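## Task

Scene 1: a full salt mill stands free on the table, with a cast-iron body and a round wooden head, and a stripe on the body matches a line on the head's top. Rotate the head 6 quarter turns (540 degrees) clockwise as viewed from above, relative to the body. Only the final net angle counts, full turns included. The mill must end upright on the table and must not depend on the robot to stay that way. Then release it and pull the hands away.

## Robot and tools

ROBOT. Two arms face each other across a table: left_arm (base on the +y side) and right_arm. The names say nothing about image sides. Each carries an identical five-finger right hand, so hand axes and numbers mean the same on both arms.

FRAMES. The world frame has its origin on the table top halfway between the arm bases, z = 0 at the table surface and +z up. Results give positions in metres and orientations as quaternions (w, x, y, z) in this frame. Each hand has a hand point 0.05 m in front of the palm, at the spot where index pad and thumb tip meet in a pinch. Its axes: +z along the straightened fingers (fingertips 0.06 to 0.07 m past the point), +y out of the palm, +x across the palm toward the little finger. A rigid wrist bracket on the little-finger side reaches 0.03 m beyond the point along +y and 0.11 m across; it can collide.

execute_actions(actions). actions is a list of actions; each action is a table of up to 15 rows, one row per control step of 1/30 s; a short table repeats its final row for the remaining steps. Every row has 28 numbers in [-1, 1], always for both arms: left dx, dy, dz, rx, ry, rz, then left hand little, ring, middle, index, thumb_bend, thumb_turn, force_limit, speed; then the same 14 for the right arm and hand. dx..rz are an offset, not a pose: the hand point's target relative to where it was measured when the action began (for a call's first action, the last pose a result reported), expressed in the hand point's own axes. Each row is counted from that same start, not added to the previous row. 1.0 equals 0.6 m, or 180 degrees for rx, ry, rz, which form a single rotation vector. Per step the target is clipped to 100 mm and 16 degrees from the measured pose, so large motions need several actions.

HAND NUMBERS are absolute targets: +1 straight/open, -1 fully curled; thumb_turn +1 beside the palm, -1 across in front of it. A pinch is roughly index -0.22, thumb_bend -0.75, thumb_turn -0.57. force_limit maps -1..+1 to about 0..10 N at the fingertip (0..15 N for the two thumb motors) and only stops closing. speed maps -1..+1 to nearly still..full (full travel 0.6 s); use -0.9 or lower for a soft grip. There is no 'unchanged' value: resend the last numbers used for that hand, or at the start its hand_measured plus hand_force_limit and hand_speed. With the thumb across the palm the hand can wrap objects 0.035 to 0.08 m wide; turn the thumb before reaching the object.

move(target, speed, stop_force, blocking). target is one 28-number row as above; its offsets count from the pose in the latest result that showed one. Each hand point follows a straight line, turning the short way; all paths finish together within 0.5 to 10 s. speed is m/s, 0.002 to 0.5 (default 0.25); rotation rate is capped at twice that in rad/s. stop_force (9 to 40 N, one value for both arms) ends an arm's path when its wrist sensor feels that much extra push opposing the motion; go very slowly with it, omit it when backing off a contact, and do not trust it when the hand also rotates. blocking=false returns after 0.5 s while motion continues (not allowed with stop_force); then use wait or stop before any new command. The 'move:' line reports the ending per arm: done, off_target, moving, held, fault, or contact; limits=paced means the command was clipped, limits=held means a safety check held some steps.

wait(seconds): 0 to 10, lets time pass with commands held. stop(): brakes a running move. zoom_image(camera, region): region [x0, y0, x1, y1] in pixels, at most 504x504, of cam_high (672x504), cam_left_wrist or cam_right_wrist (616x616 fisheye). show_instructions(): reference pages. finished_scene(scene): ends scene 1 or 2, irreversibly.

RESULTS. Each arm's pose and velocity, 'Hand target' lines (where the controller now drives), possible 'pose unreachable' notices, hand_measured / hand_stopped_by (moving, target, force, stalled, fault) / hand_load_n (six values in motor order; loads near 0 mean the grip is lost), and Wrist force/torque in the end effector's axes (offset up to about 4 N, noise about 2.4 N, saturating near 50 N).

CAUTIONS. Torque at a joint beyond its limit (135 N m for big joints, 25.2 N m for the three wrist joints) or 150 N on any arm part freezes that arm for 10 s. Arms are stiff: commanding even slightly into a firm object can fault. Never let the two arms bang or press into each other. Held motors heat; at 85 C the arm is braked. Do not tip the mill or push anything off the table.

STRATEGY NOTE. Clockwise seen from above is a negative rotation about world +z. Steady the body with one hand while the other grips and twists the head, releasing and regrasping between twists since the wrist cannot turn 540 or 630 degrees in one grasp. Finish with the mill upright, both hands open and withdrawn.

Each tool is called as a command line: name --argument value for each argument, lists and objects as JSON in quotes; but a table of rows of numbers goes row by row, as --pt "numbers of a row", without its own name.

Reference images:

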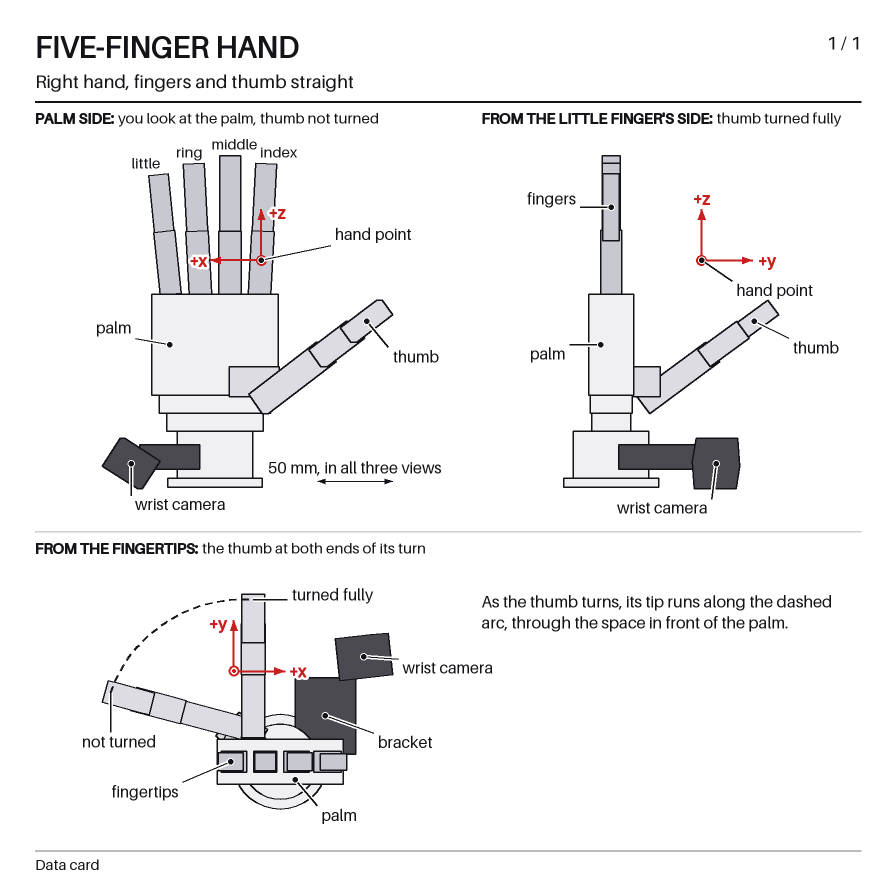

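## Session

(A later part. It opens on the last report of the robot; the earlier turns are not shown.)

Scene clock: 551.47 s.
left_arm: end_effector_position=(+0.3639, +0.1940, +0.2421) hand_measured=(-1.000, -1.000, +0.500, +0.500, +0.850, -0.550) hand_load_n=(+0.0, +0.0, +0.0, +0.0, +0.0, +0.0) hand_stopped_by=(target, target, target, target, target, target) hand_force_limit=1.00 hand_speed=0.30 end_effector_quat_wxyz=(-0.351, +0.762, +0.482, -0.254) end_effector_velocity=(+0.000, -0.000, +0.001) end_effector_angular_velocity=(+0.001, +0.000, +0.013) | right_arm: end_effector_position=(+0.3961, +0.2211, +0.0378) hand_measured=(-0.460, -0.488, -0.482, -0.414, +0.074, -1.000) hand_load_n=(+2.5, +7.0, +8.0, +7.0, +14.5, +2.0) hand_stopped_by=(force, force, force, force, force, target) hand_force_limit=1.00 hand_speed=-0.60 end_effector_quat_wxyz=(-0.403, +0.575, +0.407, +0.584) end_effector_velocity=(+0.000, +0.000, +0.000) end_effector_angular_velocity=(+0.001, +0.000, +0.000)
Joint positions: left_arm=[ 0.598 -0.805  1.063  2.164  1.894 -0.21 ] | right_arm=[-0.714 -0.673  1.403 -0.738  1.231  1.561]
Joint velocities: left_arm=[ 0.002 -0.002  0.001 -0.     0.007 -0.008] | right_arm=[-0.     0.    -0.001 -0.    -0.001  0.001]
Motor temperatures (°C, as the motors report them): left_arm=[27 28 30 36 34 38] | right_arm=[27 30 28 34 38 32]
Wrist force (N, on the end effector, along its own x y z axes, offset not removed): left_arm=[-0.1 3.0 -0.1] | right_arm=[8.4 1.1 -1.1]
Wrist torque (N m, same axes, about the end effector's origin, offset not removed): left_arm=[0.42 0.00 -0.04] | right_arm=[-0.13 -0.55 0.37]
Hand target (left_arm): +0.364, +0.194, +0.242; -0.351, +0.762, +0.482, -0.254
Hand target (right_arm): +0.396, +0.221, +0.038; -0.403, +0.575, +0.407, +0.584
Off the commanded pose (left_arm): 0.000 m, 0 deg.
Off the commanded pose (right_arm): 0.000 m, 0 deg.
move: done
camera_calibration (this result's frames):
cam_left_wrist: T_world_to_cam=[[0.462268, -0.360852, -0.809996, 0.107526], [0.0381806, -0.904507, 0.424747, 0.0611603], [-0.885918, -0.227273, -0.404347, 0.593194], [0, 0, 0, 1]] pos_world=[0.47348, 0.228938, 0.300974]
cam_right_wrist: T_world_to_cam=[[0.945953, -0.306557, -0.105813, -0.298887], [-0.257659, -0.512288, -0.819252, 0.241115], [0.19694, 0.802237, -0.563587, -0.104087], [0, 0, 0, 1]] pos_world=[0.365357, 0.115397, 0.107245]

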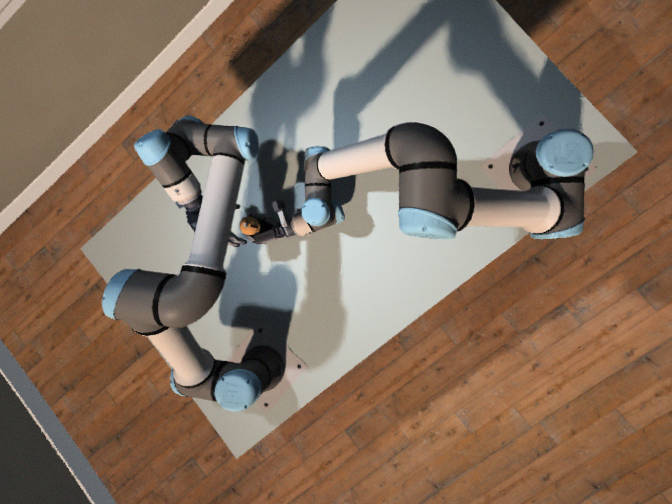

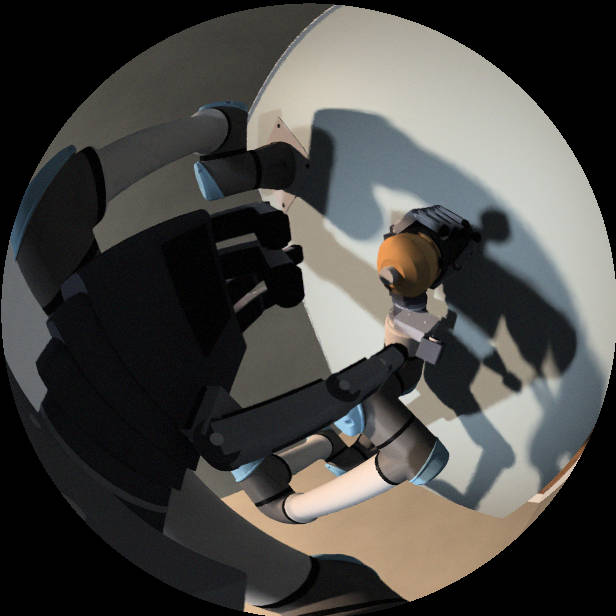

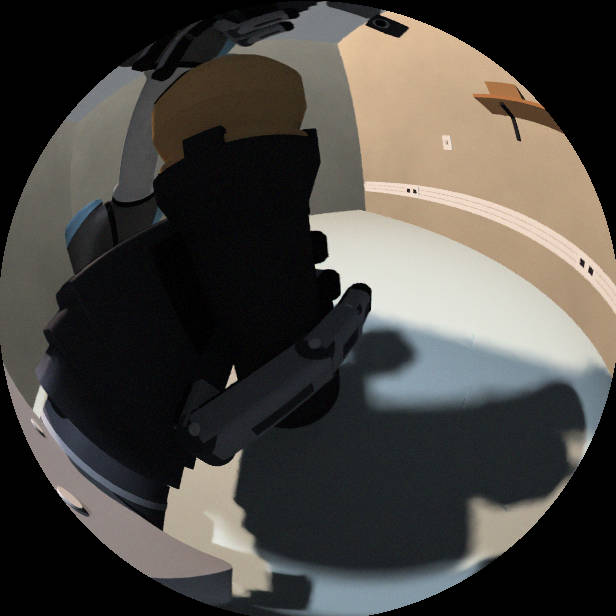

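move --target '[0.0063,0.1042,0.0837,0,0,0, -1,-1,0.45,0.45,0.8,-0.55,1,0.3, 0,0,0,0,0,0, -1,-1,-1,-1,-1,-1,1,-0.6]' --speed 0.1

move --target '[0,0,0,0,0,0, -1,-1,-0.5,-0.5,-1,-0.55,1,-0.7, 0,0,0,0,0,0, -1,-1,-1,-1,-1,-1,1,-0.6]' --speed 0.06

move --target '[0,0,0,0.0034,0.0563,0.0452, -1,-1,-0.5,-0.5,-1,-0.55,1,-0.7, 0,0,0,0,0,0, -1,-1,-1,-1,-1,-1,1,-0.6]' --speed 0.2

execute_actions --actions '[[[0,0,0,0,0,0, -1,-1,0.5,0.5,0.85,-0.55,1,0.3, 0,0,0,0,0,0, -1,-1,-1,-1,-1,-1,1,-0.6]]]'

move --target '[-0.0063,-0.104,-0.0835,-0.0034,-0.0563,-0.0452, -1,-1,0.5,0.5,0.85,-0.55,1,0.3, 0,0,0,0,0,0, -1,-1,-1,-1,-1,-1,1,-0.6]' --speed 0.2

zoom_image --camera "cam_high" --region '[220, 200, 280, 250]'

Scene clock: 583.80 s.
left_arm: end_effector_position=(+0.3639, +0.1940, +0.1620) hand_measured=(-1.000, -1.000, +0.450, +0.450, +0.800, -0.550) hand_load_n=(+0.0, +0.0, +0.0, +0.0, +0.0, +0.0) hand_stopped_by=(target, target, target, target, target, target) hand_force_limit=1.00 hand_speed=0.30 end_effector_quat_wxyz=(-0.351, +0.762, +0.482, -0.254) end_effector_velocity=(-0.000, +0.000, -0.002) end_effector_angular_velocity=(+0.000, +0.000, -0.000) | right_arm: end_effector_position=(+0.3961, +0.2211, +0.0378) hand_measured=(-0.460, -0.488, -0.482, -0.414, +0.074, -1.000) hand_load_n=(+2.5, +7.0, +8.0, +7.0, +14.5, +2.0) hand_stopped_by=(force, force, force, force, force, target) hand_force_limit=1.00 hand_speed=-0.60 end_effector_quat_wxyz=(-0.403, +0.575, +0.407, +0.584) end_effector_velocity=(-0.000, +0.000, +0.000) end_effector_angular_velocity=(-0.000, -0.001, +0.000)
Joint positions: left_arm=[ 0.598 -0.735  1.152  2.005  1.894 -0.21 ] | right_arm=[-0.714 -0.673  1.403 -0.738  1.231  1.561]
Joint velocities: left_arm=[-0.     0.002  0.004 -0.005  0.     0.   ] | right_arm=[ 0.     0.    -0.001  0.001  0.    -0.001]
Motor temperatures (°C, as the motors report them): left_arm=[27 28 30 36 34 38] | right_arm=[27 30 28 34 38 32]
Wrist force (N, on the end effector, along its own x y z axes, offset not removed): left_arm=[-0.2 1.9 -1.5] | right_arm=[8.6 0.0 2.0]
Wrist torque (N m, same axes, about the end effector's origin, offset not removed): left_arm=[0.39 0.16 -0.12] | right_arm=[-0.47 -0.75 0.40]
Hand target (left_arm): +0.364, +0.194, +0.162; -0.351, +0.762, +0.482, -0.254
Hand target (right_arm): +0.396, +0.221, +0.038; -0.403, +0.575, +0.407, +0.584
Off the commanded pose (left_arm): 0.000 m, 0 deg.
Off the commanded pose (right_arm): 0.000 m, 0 deg.
move: done
camera_calibration (this result's frames):
cam_left_wrist: T_world_to_cam=[[0.462263, -0.360867, -0.809992, 0.0426388], [0.0381678, -0.904503, 0.424756, 0.0951284], [-0.885921, -0.227265, -0.404345, 0.560849], [0, 0, 0, 1]] pos_world=[0.473526, 0.228892, 0.220907]
cam_right_wrist: T_world_to_cam=[[0.945953, -0.306557, -0.105814, -0.298887], [-0.257659, -0.512288, -0.819251, 0.241114], [0.19694, 0.802237, -0.563587, -0.104087], [0, 0, 0, 1]] pos_world=[0.365357, 0.115397, 0.107245]

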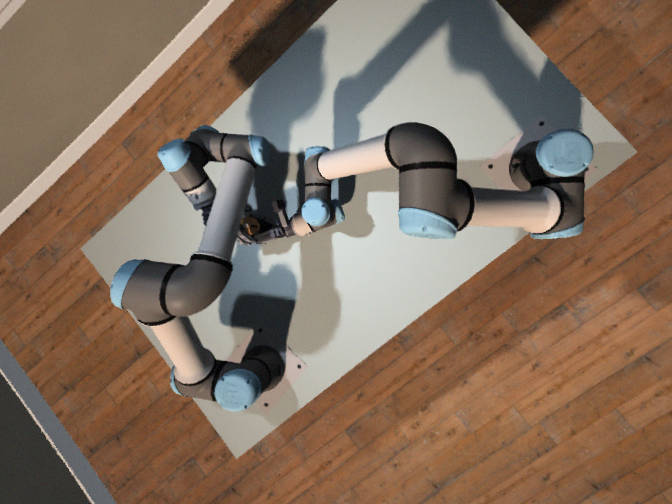

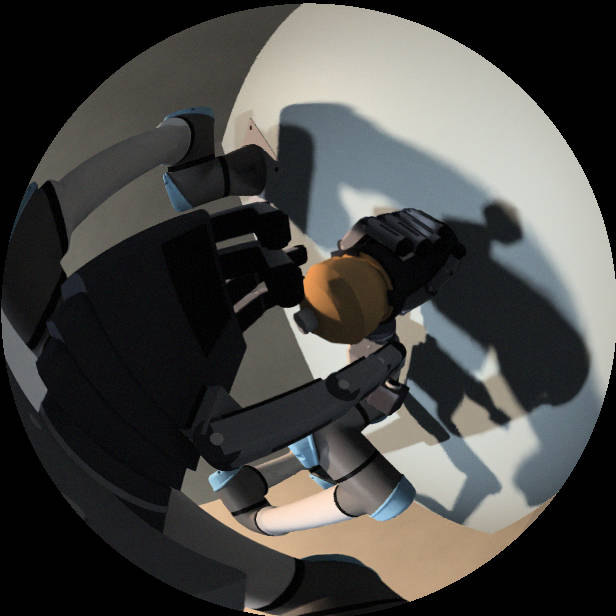

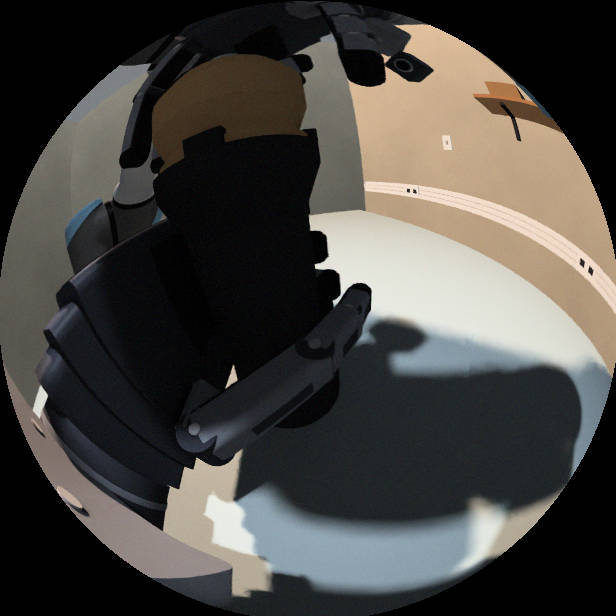

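Scene clock: 585.87 s.
left_arm: end_effector_position=(+0.3639, +0.1940, +0.1620) hand_measured=(-1.000, -1.000, +0.166, +0.208, +0.270, -0.550) hand_load_n=(+0.0, +0.0, +14.0, +11.0, +14.0, +1.5) hand_stopped_by=(target, target, force, force, force, target) hand_force_limit=1.00 hand_speed=-0.70 end_effector_quat_wxyz=(-0.351, +0.762, +0.482, -0.254) end_effector_velocity=(+0.000, -0.001, -0.000) end_effector_angular_velocity=(-0.001, -0.001, -0.001) | right_arm: end_effector_position=(+0.3961, +0.2211, +0.0378) hand_measured=(-0.460, -0.488, -0.482, -0.414, +0.074, -1.000) hand_load_n=(+3.0, +7.5, +8.0, +7.0, +15.0, +3.0) hand_stopped_by=(force, force, force, force, force, target) hand_force_limit=1.00 hand_speed=-0.60 end_effector_quat_wxyz=(-0.403, +0.575, +0.407, +0.584) end_effector_velocity=(-0.000, -0.000, -0.000) end_effector_angular_velocity=(+0.001, +0.000, -0.000)
Joint positions: left_arm=[ 0.598 -0.735  1.152  2.005  1.894 -0.21 ] | right_arm=[-0.714 -0.673  1.403 -0.738  1.231  1.561]
Joint velocities: left_arm=[-0.001  0.    -0.001 -0.001  0.    -0.   ] | right_arm=[ 0.     0.     0.    -0.001  0.     0.   ]
Motor temperatures (°C, as the motors report them): left_arm=[27 28 30 36 34 38] | right_arm=[27 30 28 34 38 32]
Wrist force (N, on the end effector, along its own x y z axes, offset not removed): left_arm=[1.6 -3.2 8.9] | right_arm=[7.9 10.6 0.5]
Wrist torque (N m, same axes, about the end effector's origin, offset not removed): left_arm=[1.05 -0.08 -0.15] | right_arm=[-0.17 -0.51 1.64]
Hand target (left_arm): +0.364, +0.194, +0.162; -0.351, +0.762, +0.482, -0.254
Hand target (right_arm): +0.396, +0.221, +0.038; -0.403, +0.575, +0.407, +0.584
Off the commanded pose (left_arm): 0.000 m, 0 deg.
Off the commanded pose (right_arm): 0.000 m, 0 deg.
move: done
camera_calibration (this result's frames):
cam_left_wrist: T_world_to_cam=[[0.462278, -0.360906, -0.809967, 0.0426254], [0.0381302, -0.90449, 0.424786, 0.0951253], [-0.885915, -0.227254, -0.404365, 0.560837], [0, 0, 0, 1]] pos_world=[0.473522, 0.228876, 0.2209]
cam_right_wrist: T_world_to_cam=[[0.945959, -0.306538, -0.105813, -0.298876], [-0.257649, -0.512293, -0.819252, 0.241112], [0.196924, 0.802241, -0.563587, -0.104085], [0, 0, 0, 1]] pos_world=[0.365344, 0.115405, 0.107245]

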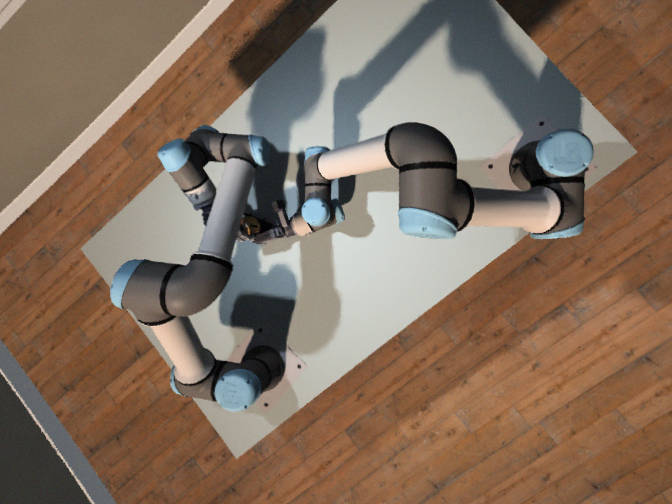

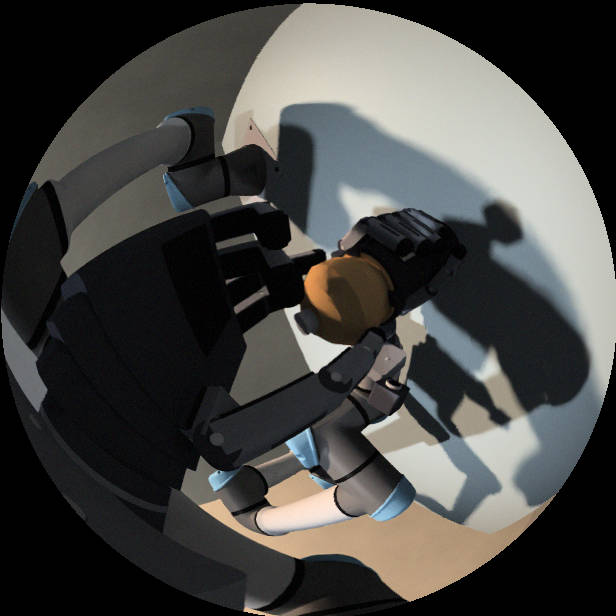

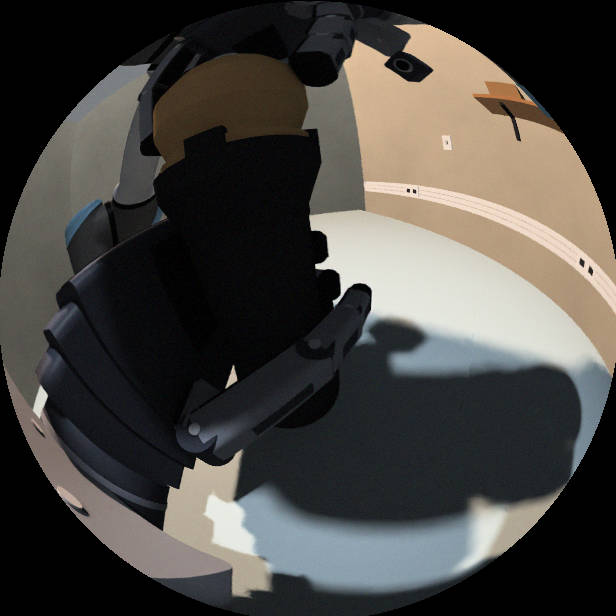

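Scene clock: 586.90 s.
left_arm: end_effector_position=(+0.3639, +0.1940, +0.1620) hand_measured=(-1.000, -1.000, +0.166, +0.208, +0.270, -0.550) hand_load_n=(+0.0, +0.0, +15.0, +11.5, +14.0, -1.5) hand_stopped_by=(target, target, force, force, force, target) hand_force_limit=1.00 hand_speed=-0.70 end_effector_quat_wxyz=(-0.377, +0.811, +0.393, -0.212) end_effector_velocity=(+0.000, -0.000, +0.000) end_effector_angular_velocity=(+0.000, +0.000, -0.009) | right_arm: end_effector_position=(+0.3961, +0.2211, +0.0378) hand_measured=(-0.460, -0.488, -0.482, -0.414, +0.074, -1.000) hand_load_n=(+3.0, +7.0, +7.5, +7.0, +14.5, +3.0) hand_stopped_by=(force, force, force, force, force, target) hand_force_limit=1.00 hand_speed=-0.60 end_effector_quat_wxyz=(-0.403, +0.575, +0.407, +0.584) end_effector_velocity=(-0.001, +0.000, -0.000) end_effector_angular_velocity=(-0.001, +0.001, +0.000)
Joint positions: left_arm=[ 0.547 -0.709  1.109  2.052  1.761 -0.093] | right_arm=[-0.714 -0.673  1.403 -0.738  1.231  1.561]
Joint velocities: left_arm=[-0.002  0.001 -0.003  0.003 -0.005  0.005] | right_arm=[ 0.001 -0.    -0.     0.002  0.001  0.   ]
Motor temperatures (°C, as the motors report them): left_arm=[27 28 30 36 34 38] | right_arm=[27 30 28 34 38 32]
Wrist force (N, on the end effector, along its own x y z axes, offset not removed): left_arm=[-0.5 -5.7 13.7] | right_arm=[7.0 10.7 -4.3]
Wrist torque (N m, same axes, about the end effector's origin, offset not removed): left_arm=[0.78 -0.16 -0.29] | right_arm=[-0.21 -0.02 1.43]
Hand target (left_arm): +0.364, +0.194, +0.162; -0.377, +0.812, +0.392, -0.212
Hand target (right_arm): +0.396, +0.221, +0.038; -0.403, +0.575, +0.407, +0.584
Off the commanded pose (left_arm): 0.000 m, 0 deg.
Off the commanded pose (right_arm): 0.000 m, 0 deg.
move: done
camera_calibration (this result's frames):
cam_left_wrist: T_world_to_cam=[[0.369632, -0.455387, -0.809935, 0.0946919], [-0.165733, -0.890002, 0.424769, 0.16652], [-0.914278, -0.0227751, -0.404446, 0.531523], [0, 0, 0, 1]] pos_world=[0.478557, 0.20343, 0.220935]
cam_right_wrist: T_world_to_cam=[[0.945959, -0.306538, -0.105813, -0.298876], [-0.257649, -0.512293, -0.819252, 0.241112], [0.196924, 0.802241, -0.563587, -0.104085], [0, 0, 0, 1]] pos_world=[0.365344, 0.115405, 0.107245]

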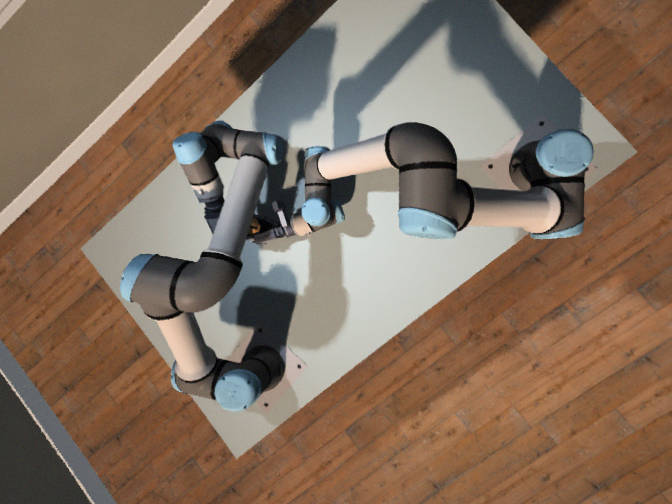

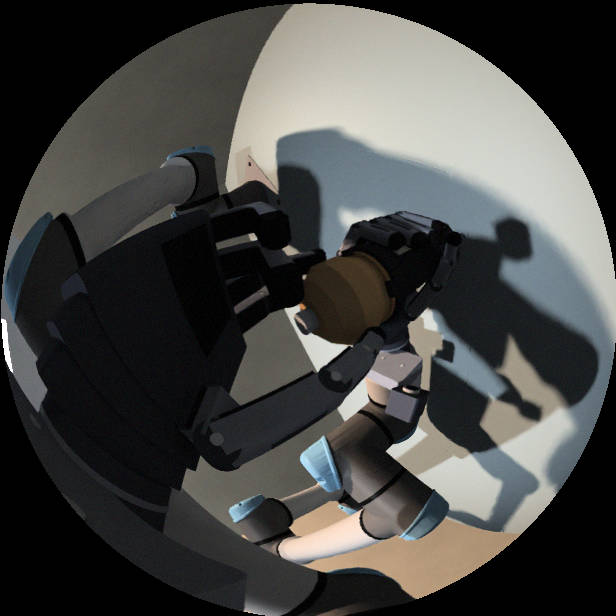

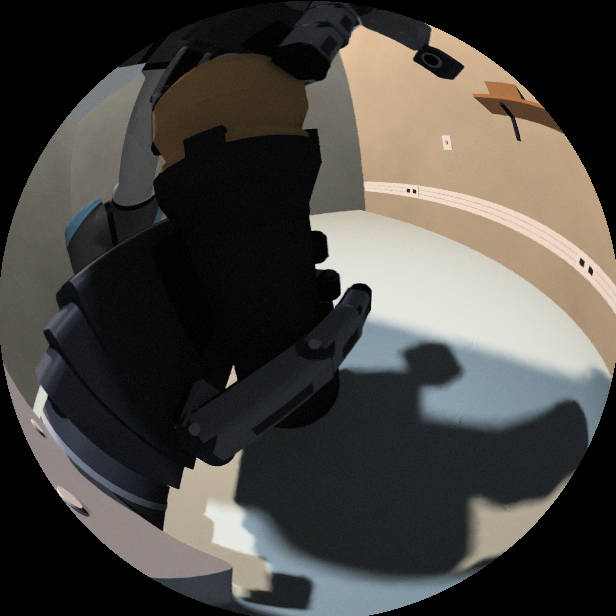

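Scene clock: 587.40 s.
left_arm: end_effector_position=(+0.3639, +0.1940, +0.1620) hand_measured=(-1.000, -1.000, +0.500, +0.500, +0.804, -0.550) hand_load_n=(+0.0, +0.0, +0.0, +0.0, +0.0, +0.0) hand_stopped_by=(target, target, target, target, moving, target) hand_force_limit=1.00 hand_speed=0.30 end_effector_quat_wxyz=(-0.377, +0.812, +0.392, -0.212) end_effector_velocity=(+0.000, -0.000, +0.001) end_effector_angular_velocity=(-0.002, -0.001, +0.000) | right_arm: end_effector_position=(+0.3960, +0.2211, +0.0378) hand_measured=(-0.460, -0.488, -0.482, -0.414, +0.074, -1.000) hand_load_n=(+3.0, +7.5, +8.0, +7.0, +14.5, +1.5) hand_stopped_by=(force, force, force, force, force, target) hand_force_limit=1.00 hand_speed=-0.60 end_effector_quat_wxyz=(-0.403, +0.575, +0.407, +0.584) end_effector_velocity=(-0.001, +0.001, +0.001) end_effector_angular_velocity=(+0.001, -0.000, +0.002)
Joint positions: left_arm=[ 0.547 -0.709  1.109  2.052  1.761 -0.092] | right_arm=[-0.714 -0.673  1.403 -0.738  1.231  1.561]
Joint velocities: left_arm=[-0.    -0.001 -0.001  0.     0.    -0.   ] | right_arm=[ 0.001 -0.    -0.001  0.    -0.     0.   ]
Motor temperatures (°C, as the motors report them): left_arm=[27 28 30 36 34 38] | right_arm=[27 30 28 34 38 32]
Wrist force (N, on the end effector, along its own x y z axes, offset not removed): left_arm=[0.6 2.1 -0.7] | right_arm=[7.0 -1.1 2.0]
Wrist torque (N m, same axes, about the end effector's origin, offset not removed): left_arm=[0.38 0.01 -0.07] | right_arm=[-0.59 -0.46 0.27]
Hand target (left_arm): +0.364, +0.194, +0.162; -0.377, +0.811, +0.393, -0.212
Hand target (right_arm): +0.396, +0.221, +0.038; -0.403, +0.575, +0.407, +0.584
Off the commanded pose (left_arm): 0.000 m, 0 deg.
Off the commanded pose (right_arm): 0.000 m, 0 deg.
camera_calibration (this result's frames):
cam_left_wrist: T_world_to_cam=[[0.369534, -0.455567, -0.809879, 0.0947408], [-0.165901, -0.889913, 0.42489, 0.1665], [-0.914288, -0.0226517, -0.404432, 0.531493], [0, 0, 0, 1]] pos_world=[0.47855, 0.203371, 0.220937]
cam_right_wrist: T_world_to_cam=[[0.94599, -0.306441, -0.105813, -0.298821], [-0.257596, -0.512319, -0.819252, 0.2411], [0.196842, 0.802261, -0.563587, -0.104078], [0, 0, 0, 1]] pos_world=[0.365275, 0.115446, 0.107245]

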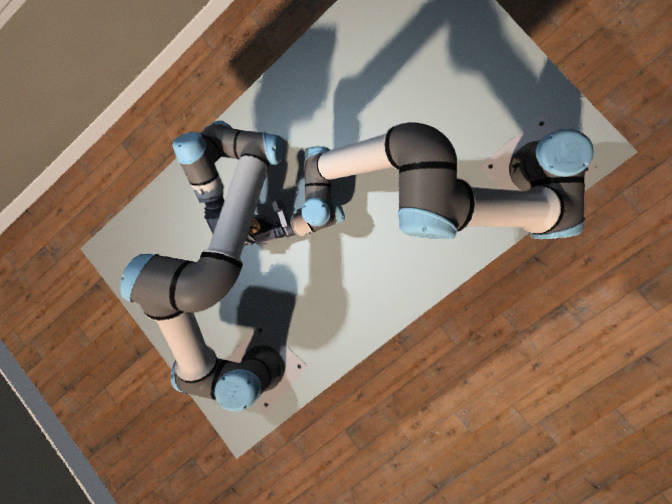

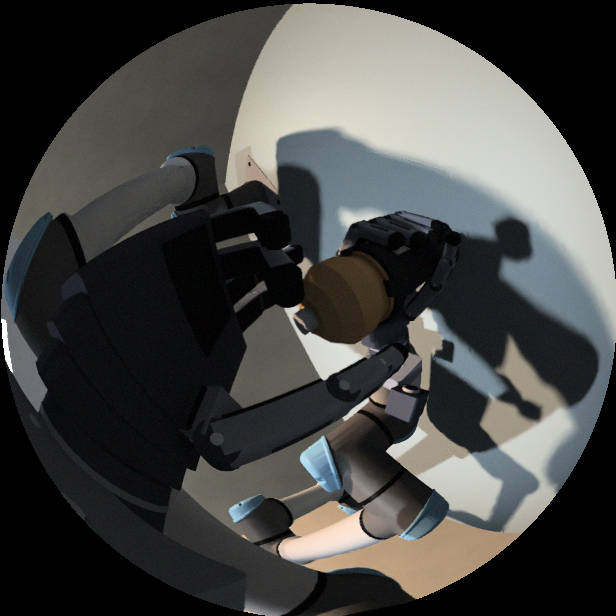

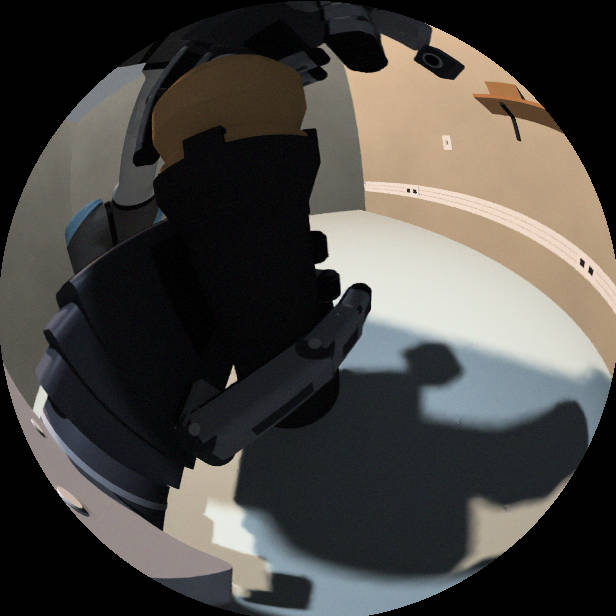

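Scene clock: 588.50 s.
left_arm: end_effector_position=(+0.3638, +0.1940, +0.2419) hand_measured=(-1.000, -1.000, +0.500, +0.500, +0.850, -0.550) hand_load_n=(+0.0, +0.0, +0.0, +0.0, +0.0, +0.0) hand_stopped_by=(target, target, target, target, target, target) hand_force_limit=1.00 hand_speed=0.30 end_effector_quat_wxyz=(-0.351, +0.762, +0.482, -0.254) end_effector_velocity=(+0.000, -0.000, +0.001) end_effector_angular_velocity=(-0.000, +0.000, +0.004) | right_arm: end_effector_position=(+0.3960, +0.2211, +0.0378) hand_measured=(-0.460, -0.488, -0.482, -0.414, +0.074, -1.000) hand_load_n=(+3.0, +7.5, +8.0, +7.0, +14.5, +1.5) hand_stopped_by=(force, force, force, force, force, target) hand_force_limit=1.00 hand_speed=-0.60 end_effector_quat_wxyz=(-0.403, +0.575, +0.407, +0.584) end_effector_velocity=(-0.000, -0.000, -0.001) end_effector_angular_velocity=(-0.001, +0.000, -0.000)
Joint positions: left_arm=[ 0.598 -0.805  1.063  2.163  1.895 -0.21 ] | right_arm=[-0.714 -0.673  1.403 -0.738  1.231  1.561]
Joint velocities: left_arm=[ 0.    -0.    -0.002  0.001  0.003 -0.002] | right_arm=[ 0.    -0.     0.002  0.     0.    -0.001]
Motor temperatures (°C, as the motors report them): left_arm=[27 28 30 36 34 38] | right_arm=[27 30 28 34 38 32]
Wrist force (N, on the end effector, along its own x y z axes, offset not removed): left_arm=[0.0 2.1 -0.8] | right_arm=[7.7 -1.7 0.1]
Wrist torque (N m, same axes, about the end effector's origin, offset not removed): left_arm=[0.38 0.14 -0.05] | right_arm=[-0.63 -0.52 0.40]
Hand target (left_arm): +0.364, +0.194, +0.242; -0.351, +0.762, +0.482, -0.254
Hand target (right_arm): +0.396, +0.221, +0.038; -0.403, +0.575, +0.407, +0.584
Off the commanded pose (left_arm): 0.000 m, 0 deg.
Off the commanded pose (right_arm): 0.000 m, 0 deg.
move: done
camera_calibration (this result's frames):
cam_left_wrist: T_world_to_cam=[[0.462342, -0.360902, -0.809932, 0.107393], [0.0383639, -0.904424, 0.424907, 0.0610787], [-0.885871, -0.227524, -0.404307, 0.593121], [0, 0, 0, 1]] pos_world=[0.473434, 0.228949, 0.300832]
cam_right_wrist: T_world_to_cam=[[0.94599, -0.306441, -0.105813, -0.298821], [-0.257596, -0.512319, -0.819252, 0.2411], [0.196842, 0.802261, -0.563587, -0.104078], [0, 0, 0, 1]] pos_world=[0.365275, 0.115446, 0.107245]

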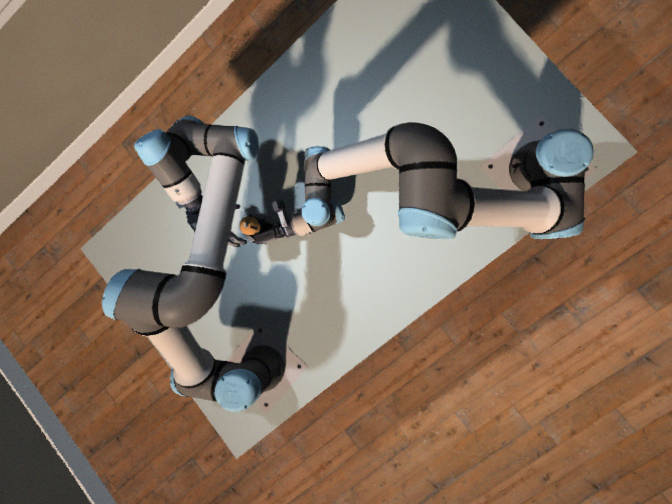

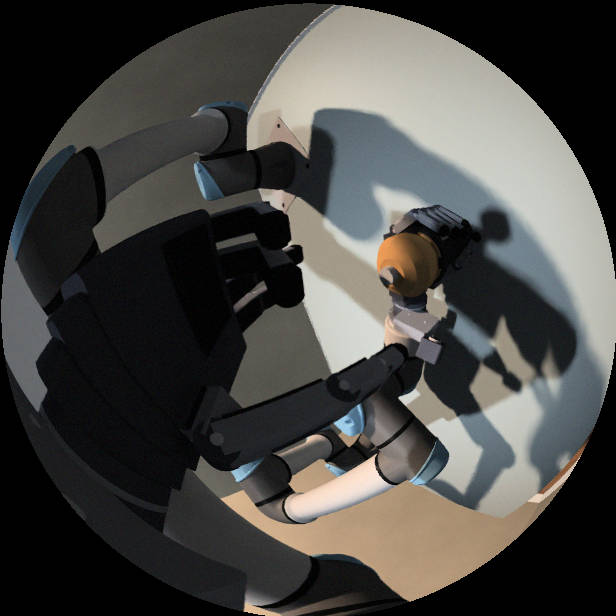

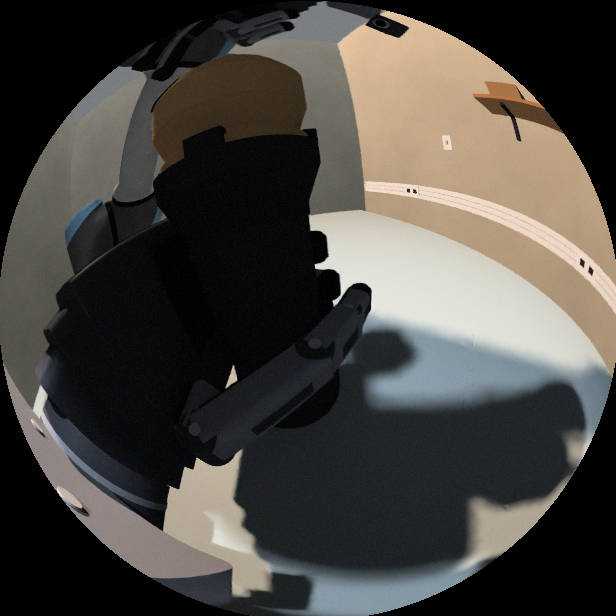

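Region (220, 200, 280, 250) of cam_high's 672x504 image, scaled by 8.400, with more detail than that image has.

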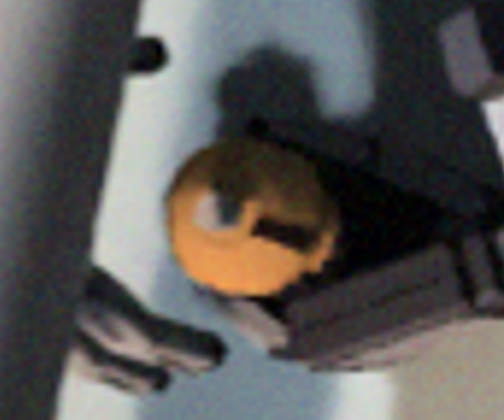

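execute_actions --actions '[]'

Scene clock: 601.90 s.
left_arm: end_effector_position=(+0.3638, +0.1940, +0.2421) hand_measured=(-1.000, -1.000, +0.500, +0.500, +0.850, -0.550) hand_load_n=(+0.0, +0.0, +0.0, +0.0, +0.0, +0.0) hand_stopped_by=(target, target, target, target, target, target) hand_force_limit=1.00 hand_speed=0.30 end_effector_quat_wxyz=(-0.351, +0.762, +0.482, -0.254) end_effector_velocity=(-0.000, +0.000, +0.001) end_effector_angular_velocity=(-0.000, -0.000, +0.000) | right_arm: end_effector_position=(+0.3960, +0.2211, +0.0378) hand_measured=(-0.460, -0.488, -0.482, -0.414, +0.074, -1.000) hand_load_n=(+3.0, +7.5, +8.0, +7.0, +14.5, +1.5) hand_stopped_by=(force, force, force, force, force, target) hand_force_limit=1.00 hand_speed=-0.60 end_effector_quat_wxyz=(-0.403, +0.575, +0.407, +0.584) end_effector_velocity=(+0.000, -0.001, -0.001) end_effector_angular_velocity=(-0.003, +0.002, -0.001)
Joint positions: left_arm=[ 0.598 -0.805  1.063  2.164  1.895 -0.21 ] | right_arm=[-0.714 -0.673  1.403 -0.738  1.231  1.561]
Joint velocities: left_arm=[-0.    -0.002  0.001  0.     0.    -0.   ] | right_arm=[-0.001  0.     0.002  0.002  0.    -0.   ]
Motor temperatures (°C, as the motors report them): left_arm=[27 28 30 36 34 38] | right_arm=[27 30 28 34 38 32]
Wrist force (N, on the end effector, along its own x y z axes, offset not removed): left_arm=[-0.7 2.3 0.4] | right_arm=[9.3 -0.9 0.8]
Wrist torque (N m, same axes, about the end effector's origin, offset not removed): left_arm=[0.21 0.22 -0.08] | right_arm=[-0.52 -0.97 0.56]
Hand target (left_arm): +0.364, +0.194, +0.242; -0.351, +0.762, +0.482, -0.254
Hand target (right_arm): +0.396, +0.221, +0.038; -0.403, +0.575, +0.407, +0.584
Off the commanded pose (left_arm): 0.000 m, 0 deg.
Off the commanded pose (right_arm): 0.000 m, 0 deg.
camera_calibration (this result's frames):
cam_left_wrist: T_world_to_cam=[[0.462517, -0.360704, -0.809921, 0.107412], [0.0387414, -0.904407, 0.424908, 0.0608653], [-0.885764, -0.227904, -0.404329, 0.593232], [0, 0, 0, 1]] pos_world=[0.473425, 0.228991, 0.300994]
cam_right_wrist: T_world_to_cam=[[0.94599, -0.306441, -0.105813, -0.298821], [-0.257596, -0.512319, -0.819252, 0.2411], [0.196842, 0.802261, -0.563587, -0.104078], [0, 0, 0, 1]] pos_world=[0.365275, 0.115446, 0.107245]

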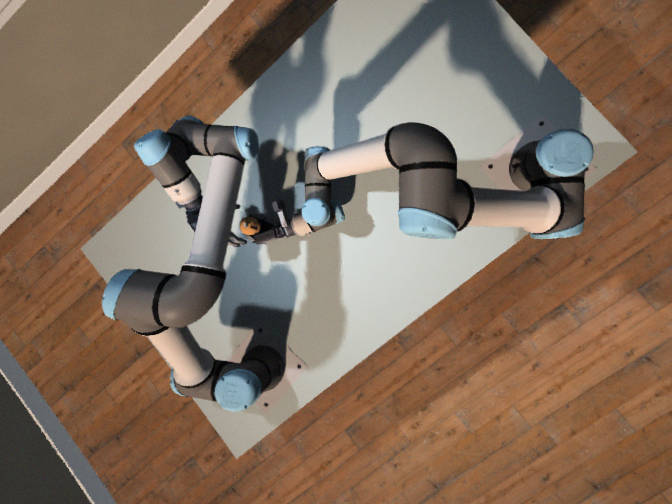

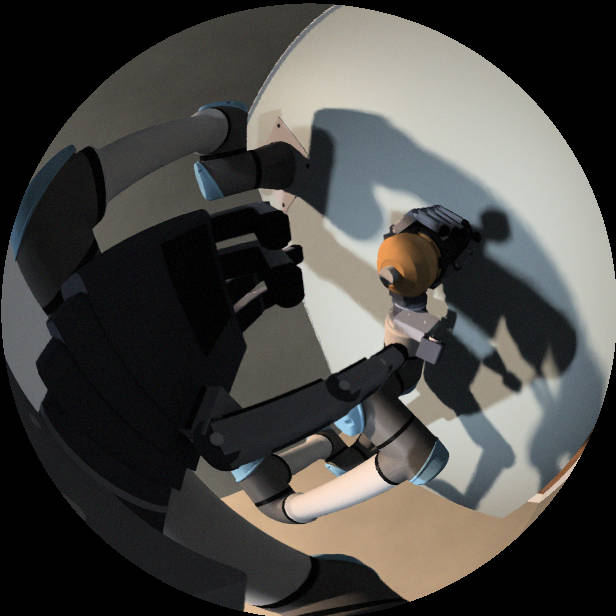

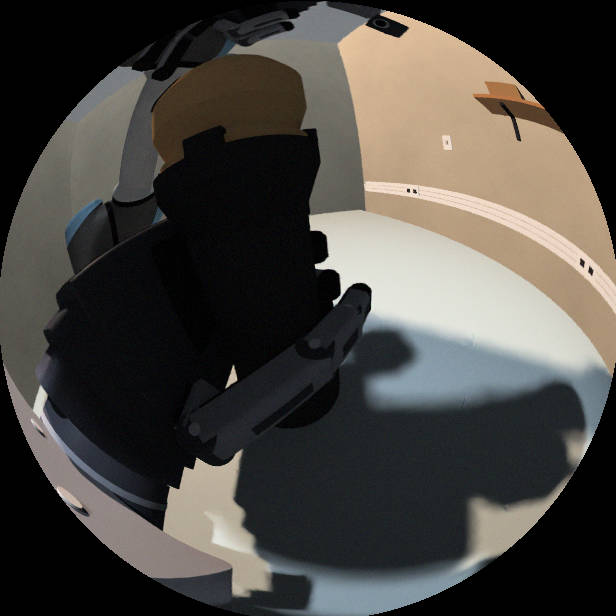

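move --target '[0.07,-0.128,-0.06,0,0,0,-1,-1,0.5,0.5,0.85,-0.55,1,0.3, 0,0,0,0,0,0,1,1,1,1,1,-1,1,0.0]' --speed 0.15

Scene clock: 607.63 s.
left_arm: end_effector_position=(+0.3641, +0.2440, +0.3222) hand_measured=(-1.000, -1.000, +0.500, +0.500, +0.850, -0.550) hand_load_n=(+0.0, +0.0, +0.0, +0.0, +0.0, +0.0) hand_stopped_by=(target, target, target, target, target, target) hand_force_limit=1.00 hand_speed=0.30 end_effector_quat_wxyz=(-0.351, +0.762, +0.482, -0.254) end_effector_velocity=(+0.000, +0.001, +0.001) end_effector_angular_velocity=(+0.000, +0.000, -0.000) | right_arm: end_effector_position=(+0.3960, +0.2211, +0.0377) hand_measured=(+1.000, +1.000, +1.000, +1.000, +1.000, -1.000) hand_load_n=(+0.0, +0.0, +0.0, +0.0, +0.0, +0.0) hand_stopped_by=(target, target, target, target, target, target) hand_force_limit=1.00 hand_speed=0.00 end_effector_quat_wxyz=(-0.403, +0.575, +0.407, +0.584) end_effector_velocity=(+0.000, +0.000, +0.001) end_effector_angular_velocity=(+0.001, -0.001, -0.000)
Joint positions: left_arm=[ 0.659 -0.92   1.054  2.3    1.849 -0.168] | right_arm=[-0.714 -0.673  1.403 -0.738  1.231  1.561]
Joint velocities: left_arm=[ 0.001 -0.001 -0.001  0.003 -0.001  0.001] | right_arm=[ 0.    -0.    -0.    -0.001  0.001 -0.   ]
Motor temperatures (°C, as the motors report them): left_arm=[27 28 30 36 34 38] | right_arm=[27 30 28 34 38 32]
Wrist force (N, on the end effector, along its own x y z axes, offset not removed): left_arm=[-0.4 1.1 -1.8] | right_arm=[1.0 -1.9 1.2]
Wrist torque (N m, same axes, about the end effector's origin, offset not removed): left_arm=[0.25 0.20 -0.15] | right_arm=[-0.77 -0.20 0.25]
Hand target (left_arm): +0.364, +0.244, +0.322; -0.351, +0.762, +0.482, -0.254
Hand target (right_arm): +0.396, +0.221, +0.038; -0.403, +0.575, +0.407, +0.584
Off the commanded pose (left_arm): 0.000 m, 0 deg.
Off the commanded pose (right_arm): 0.000 m, 0 deg.
move: done
camera_calibration (this result's frames):
cam_left_wrist: T_world_to_cam=[[0.462453, -0.360769, -0.809928, 0.190289], [0.038774, -0.904373, 0.424977, 0.0719852], [-0.885796, -0.227936, -0.404241, 0.637265], [0, 0, 0, 1]] pos_world=[0.473696, 0.279007, 0.381137]
cam_right_wrist: T_world_to_cam=[[0.945987, -0.306447, -0.105828, -0.298822], [-0.257618, -0.512344, -0.819229, 0.241081], [0.19683, 0.802243, -0.563617, -0.104083], [0, 0, 0, 1]] pos_world=[0.365275, 0.115444, 0.107214]

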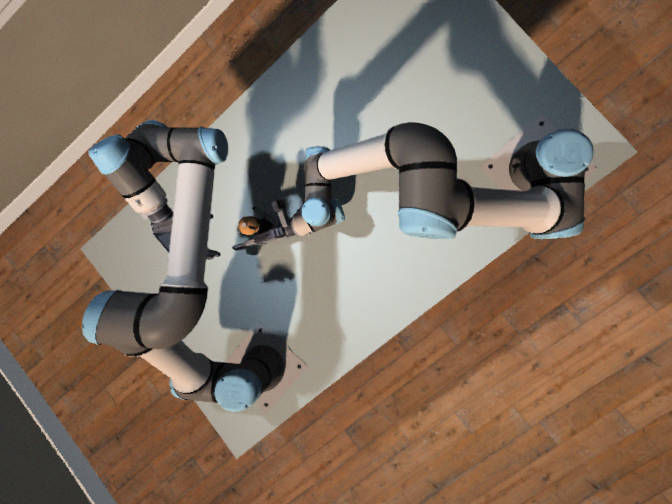

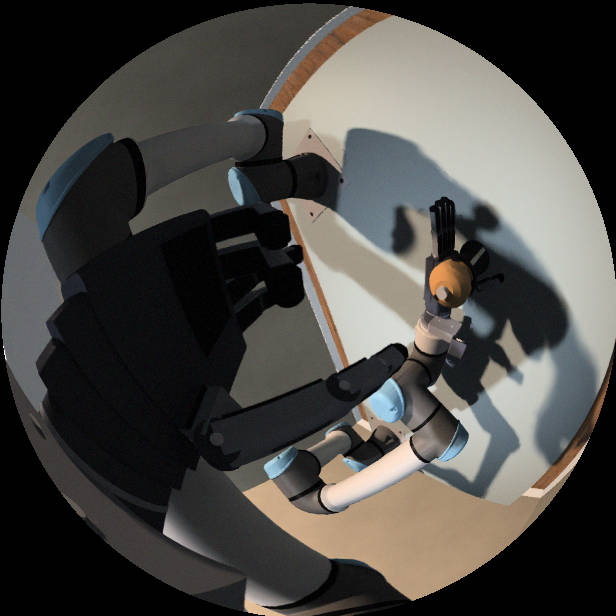

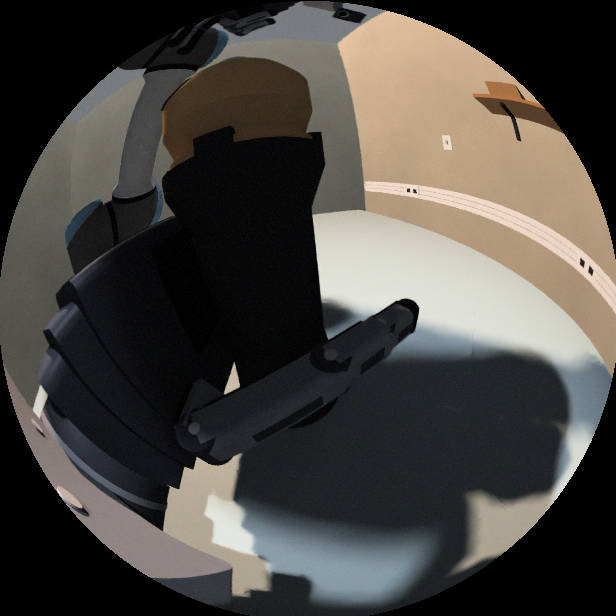

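zoom_image --camera "cam_left_wrist" --region '[400, 200, 540, 340]'

zoom_image --camera "cam_high" --region '[215, 195, 285, 255]'

Region (400, 200, 540, 340) of cam_left_wrist's 616x616 image, scaled by 3.600, with more detail than that image has.

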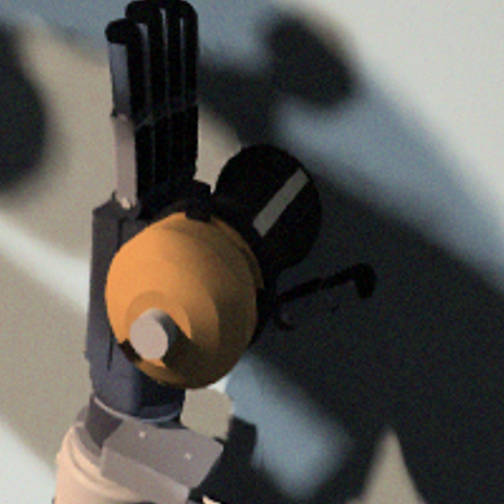

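Region (215, 195, 285, 255) of cam_high's 672x504 image, scaled by 7.200, with more detail than that image has; it fills the top 432 rows of this view, and the rest is white.

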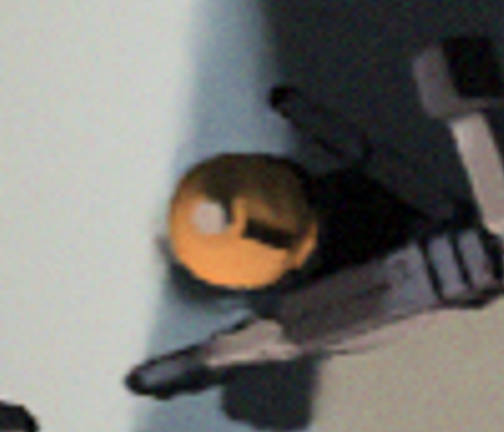

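move --target '[0.12,-0.06,0.02,0,0,0,-1,-1,0.5,0.5,0.85,-0.55,1,0.3, 0.03,-0.045,-0.36,0,0,0,1,1,1,1,1,-1,1,0.0]' --speed 0.15

Scene clock: 619.73 s.
left_arm: end_effector_position=(+0.3645, +0.3235, +0.3393) hand_measured=(-1.000, -1.000, +0.500, +0.500, +0.850, -0.550) hand_load_n=(+0.0, +0.0, +0.0, +0.0, +0.0, +0.0) hand_stopped_by=(target, target, target, target, target, target) hand_force_limit=1.00 hand_speed=0.30 end_effector_quat_wxyz=(-0.351, +0.762, +0.482, -0.254) end_effector_velocity=(-0.000, +0.000, +0.000) end_effector_angular_velocity=(+0.001, +0.001, -0.000) | right_arm: end_effector_position=(+0.2965, +0.0275, +0.0535) hand_measured=(+1.000, +1.000, +1.000, +1.000, +1.000, -1.000) hand_load_n=(+0.0, +0.0, +0.0, +0.0, +0.0, +0.0) hand_stopped_by=(target, target, target, target, target, target) hand_force_limit=1.00 hand_speed=0.00 end_effector_quat_wxyz=(-0.403, +0.575, +0.407, +0.584) end_effector_velocity=(-0.000, -0.002, +0.001) end_effector_angular_velocity=(+0.001, -0.001, +0.000)
Joint positions: left_arm=[ 0.769 -1.021  1.176  2.296  1.765 -0.096] | right_arm=[-0.828 -1.037  2.122 -1.093  1.116  1.563]
Joint velocities: left_arm=[ 0.    -0.     0.001  0.001 -0.001  0.001] | right_arm=[-0.002 -0.003  0.005 -0.004 -0.002  0.001]
Motor temperatures (°C, as the motors report them): left_arm=[27 28 30 36 34 38] | right_arm=[27 30 28 34 38 32]
Wrist force (N, on the end effector, along its own x y z axes, offset not removed): left_arm=[0.7 1.5 0.0] | right_arm=[-1.5 0.2 1.5]
Wrist torque (N m, same axes, about the end effector's origin, offset not removed): left_arm=[0.20 0.04 -0.07] | right_arm=[-0.32 0.13 0.02]
Hand target (left_arm): +0.365, +0.324, +0.339; -0.351, +0.762, +0.482, -0.254
Hand target (right_arm): +0.296, +0.027, +0.054; -0.403, +0.575, +0.407, +0.584
Off the commanded pose (left_arm): 0.000 m, 0 deg.
Off the commanded pose (right_arm): 0.000 m, 0 deg.
move: done
camera_calibration (this result's frames):
cam_left_wrist: T_world_to_cam=[[0.462355, -0.360905, -0.809923, 0.232635], [0.0388234, -0.904302, 0.425124, 0.136546], [-0.885845, -0.228002, -0.404097, 0.662653], [0, 0, 0, 1]] pos_world=[0.474146, 0.358524, 0.398143]
cam_right_wrist: T_world_to_cam=[[0.945954, -0.306453, -0.106101, -0.262321], [-0.257821, -0.512191, -0.819261, 0.12923], [0.196721, 0.802339, -0.563519, 0.0797404], [0, 0, 0, 1]] pos_world=[0.265775, -0.0781776, 0.122976]

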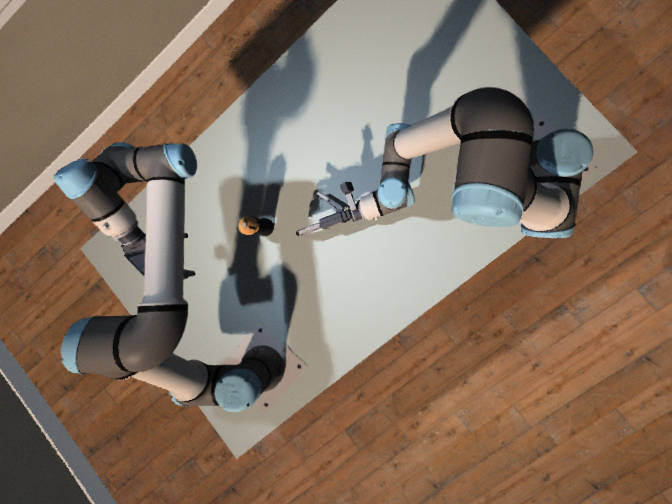

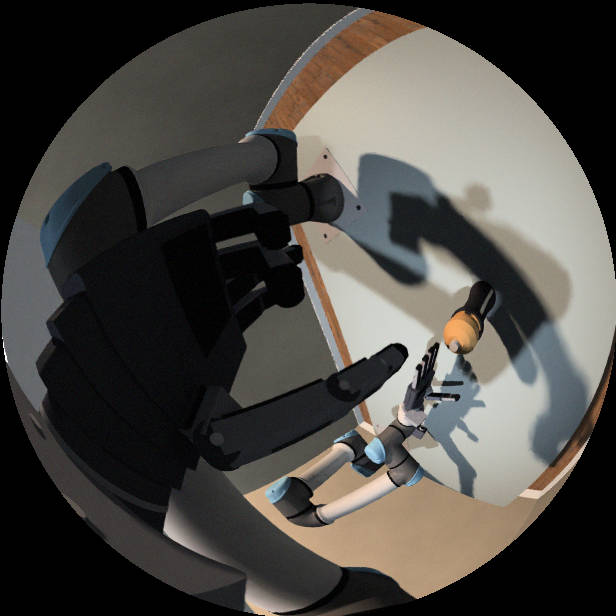

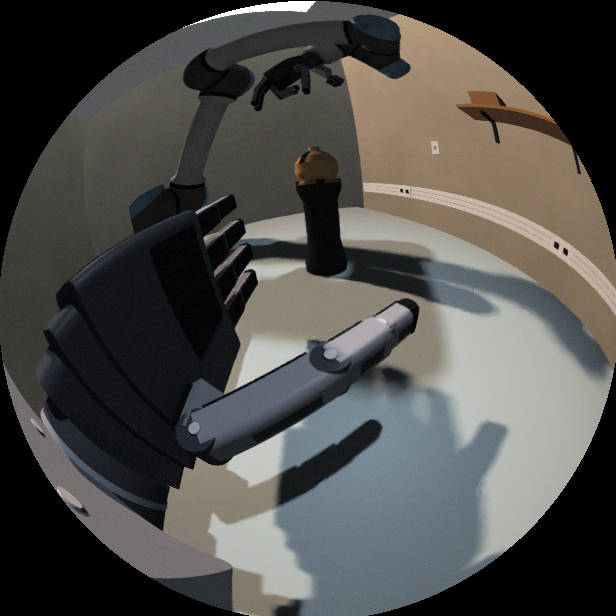

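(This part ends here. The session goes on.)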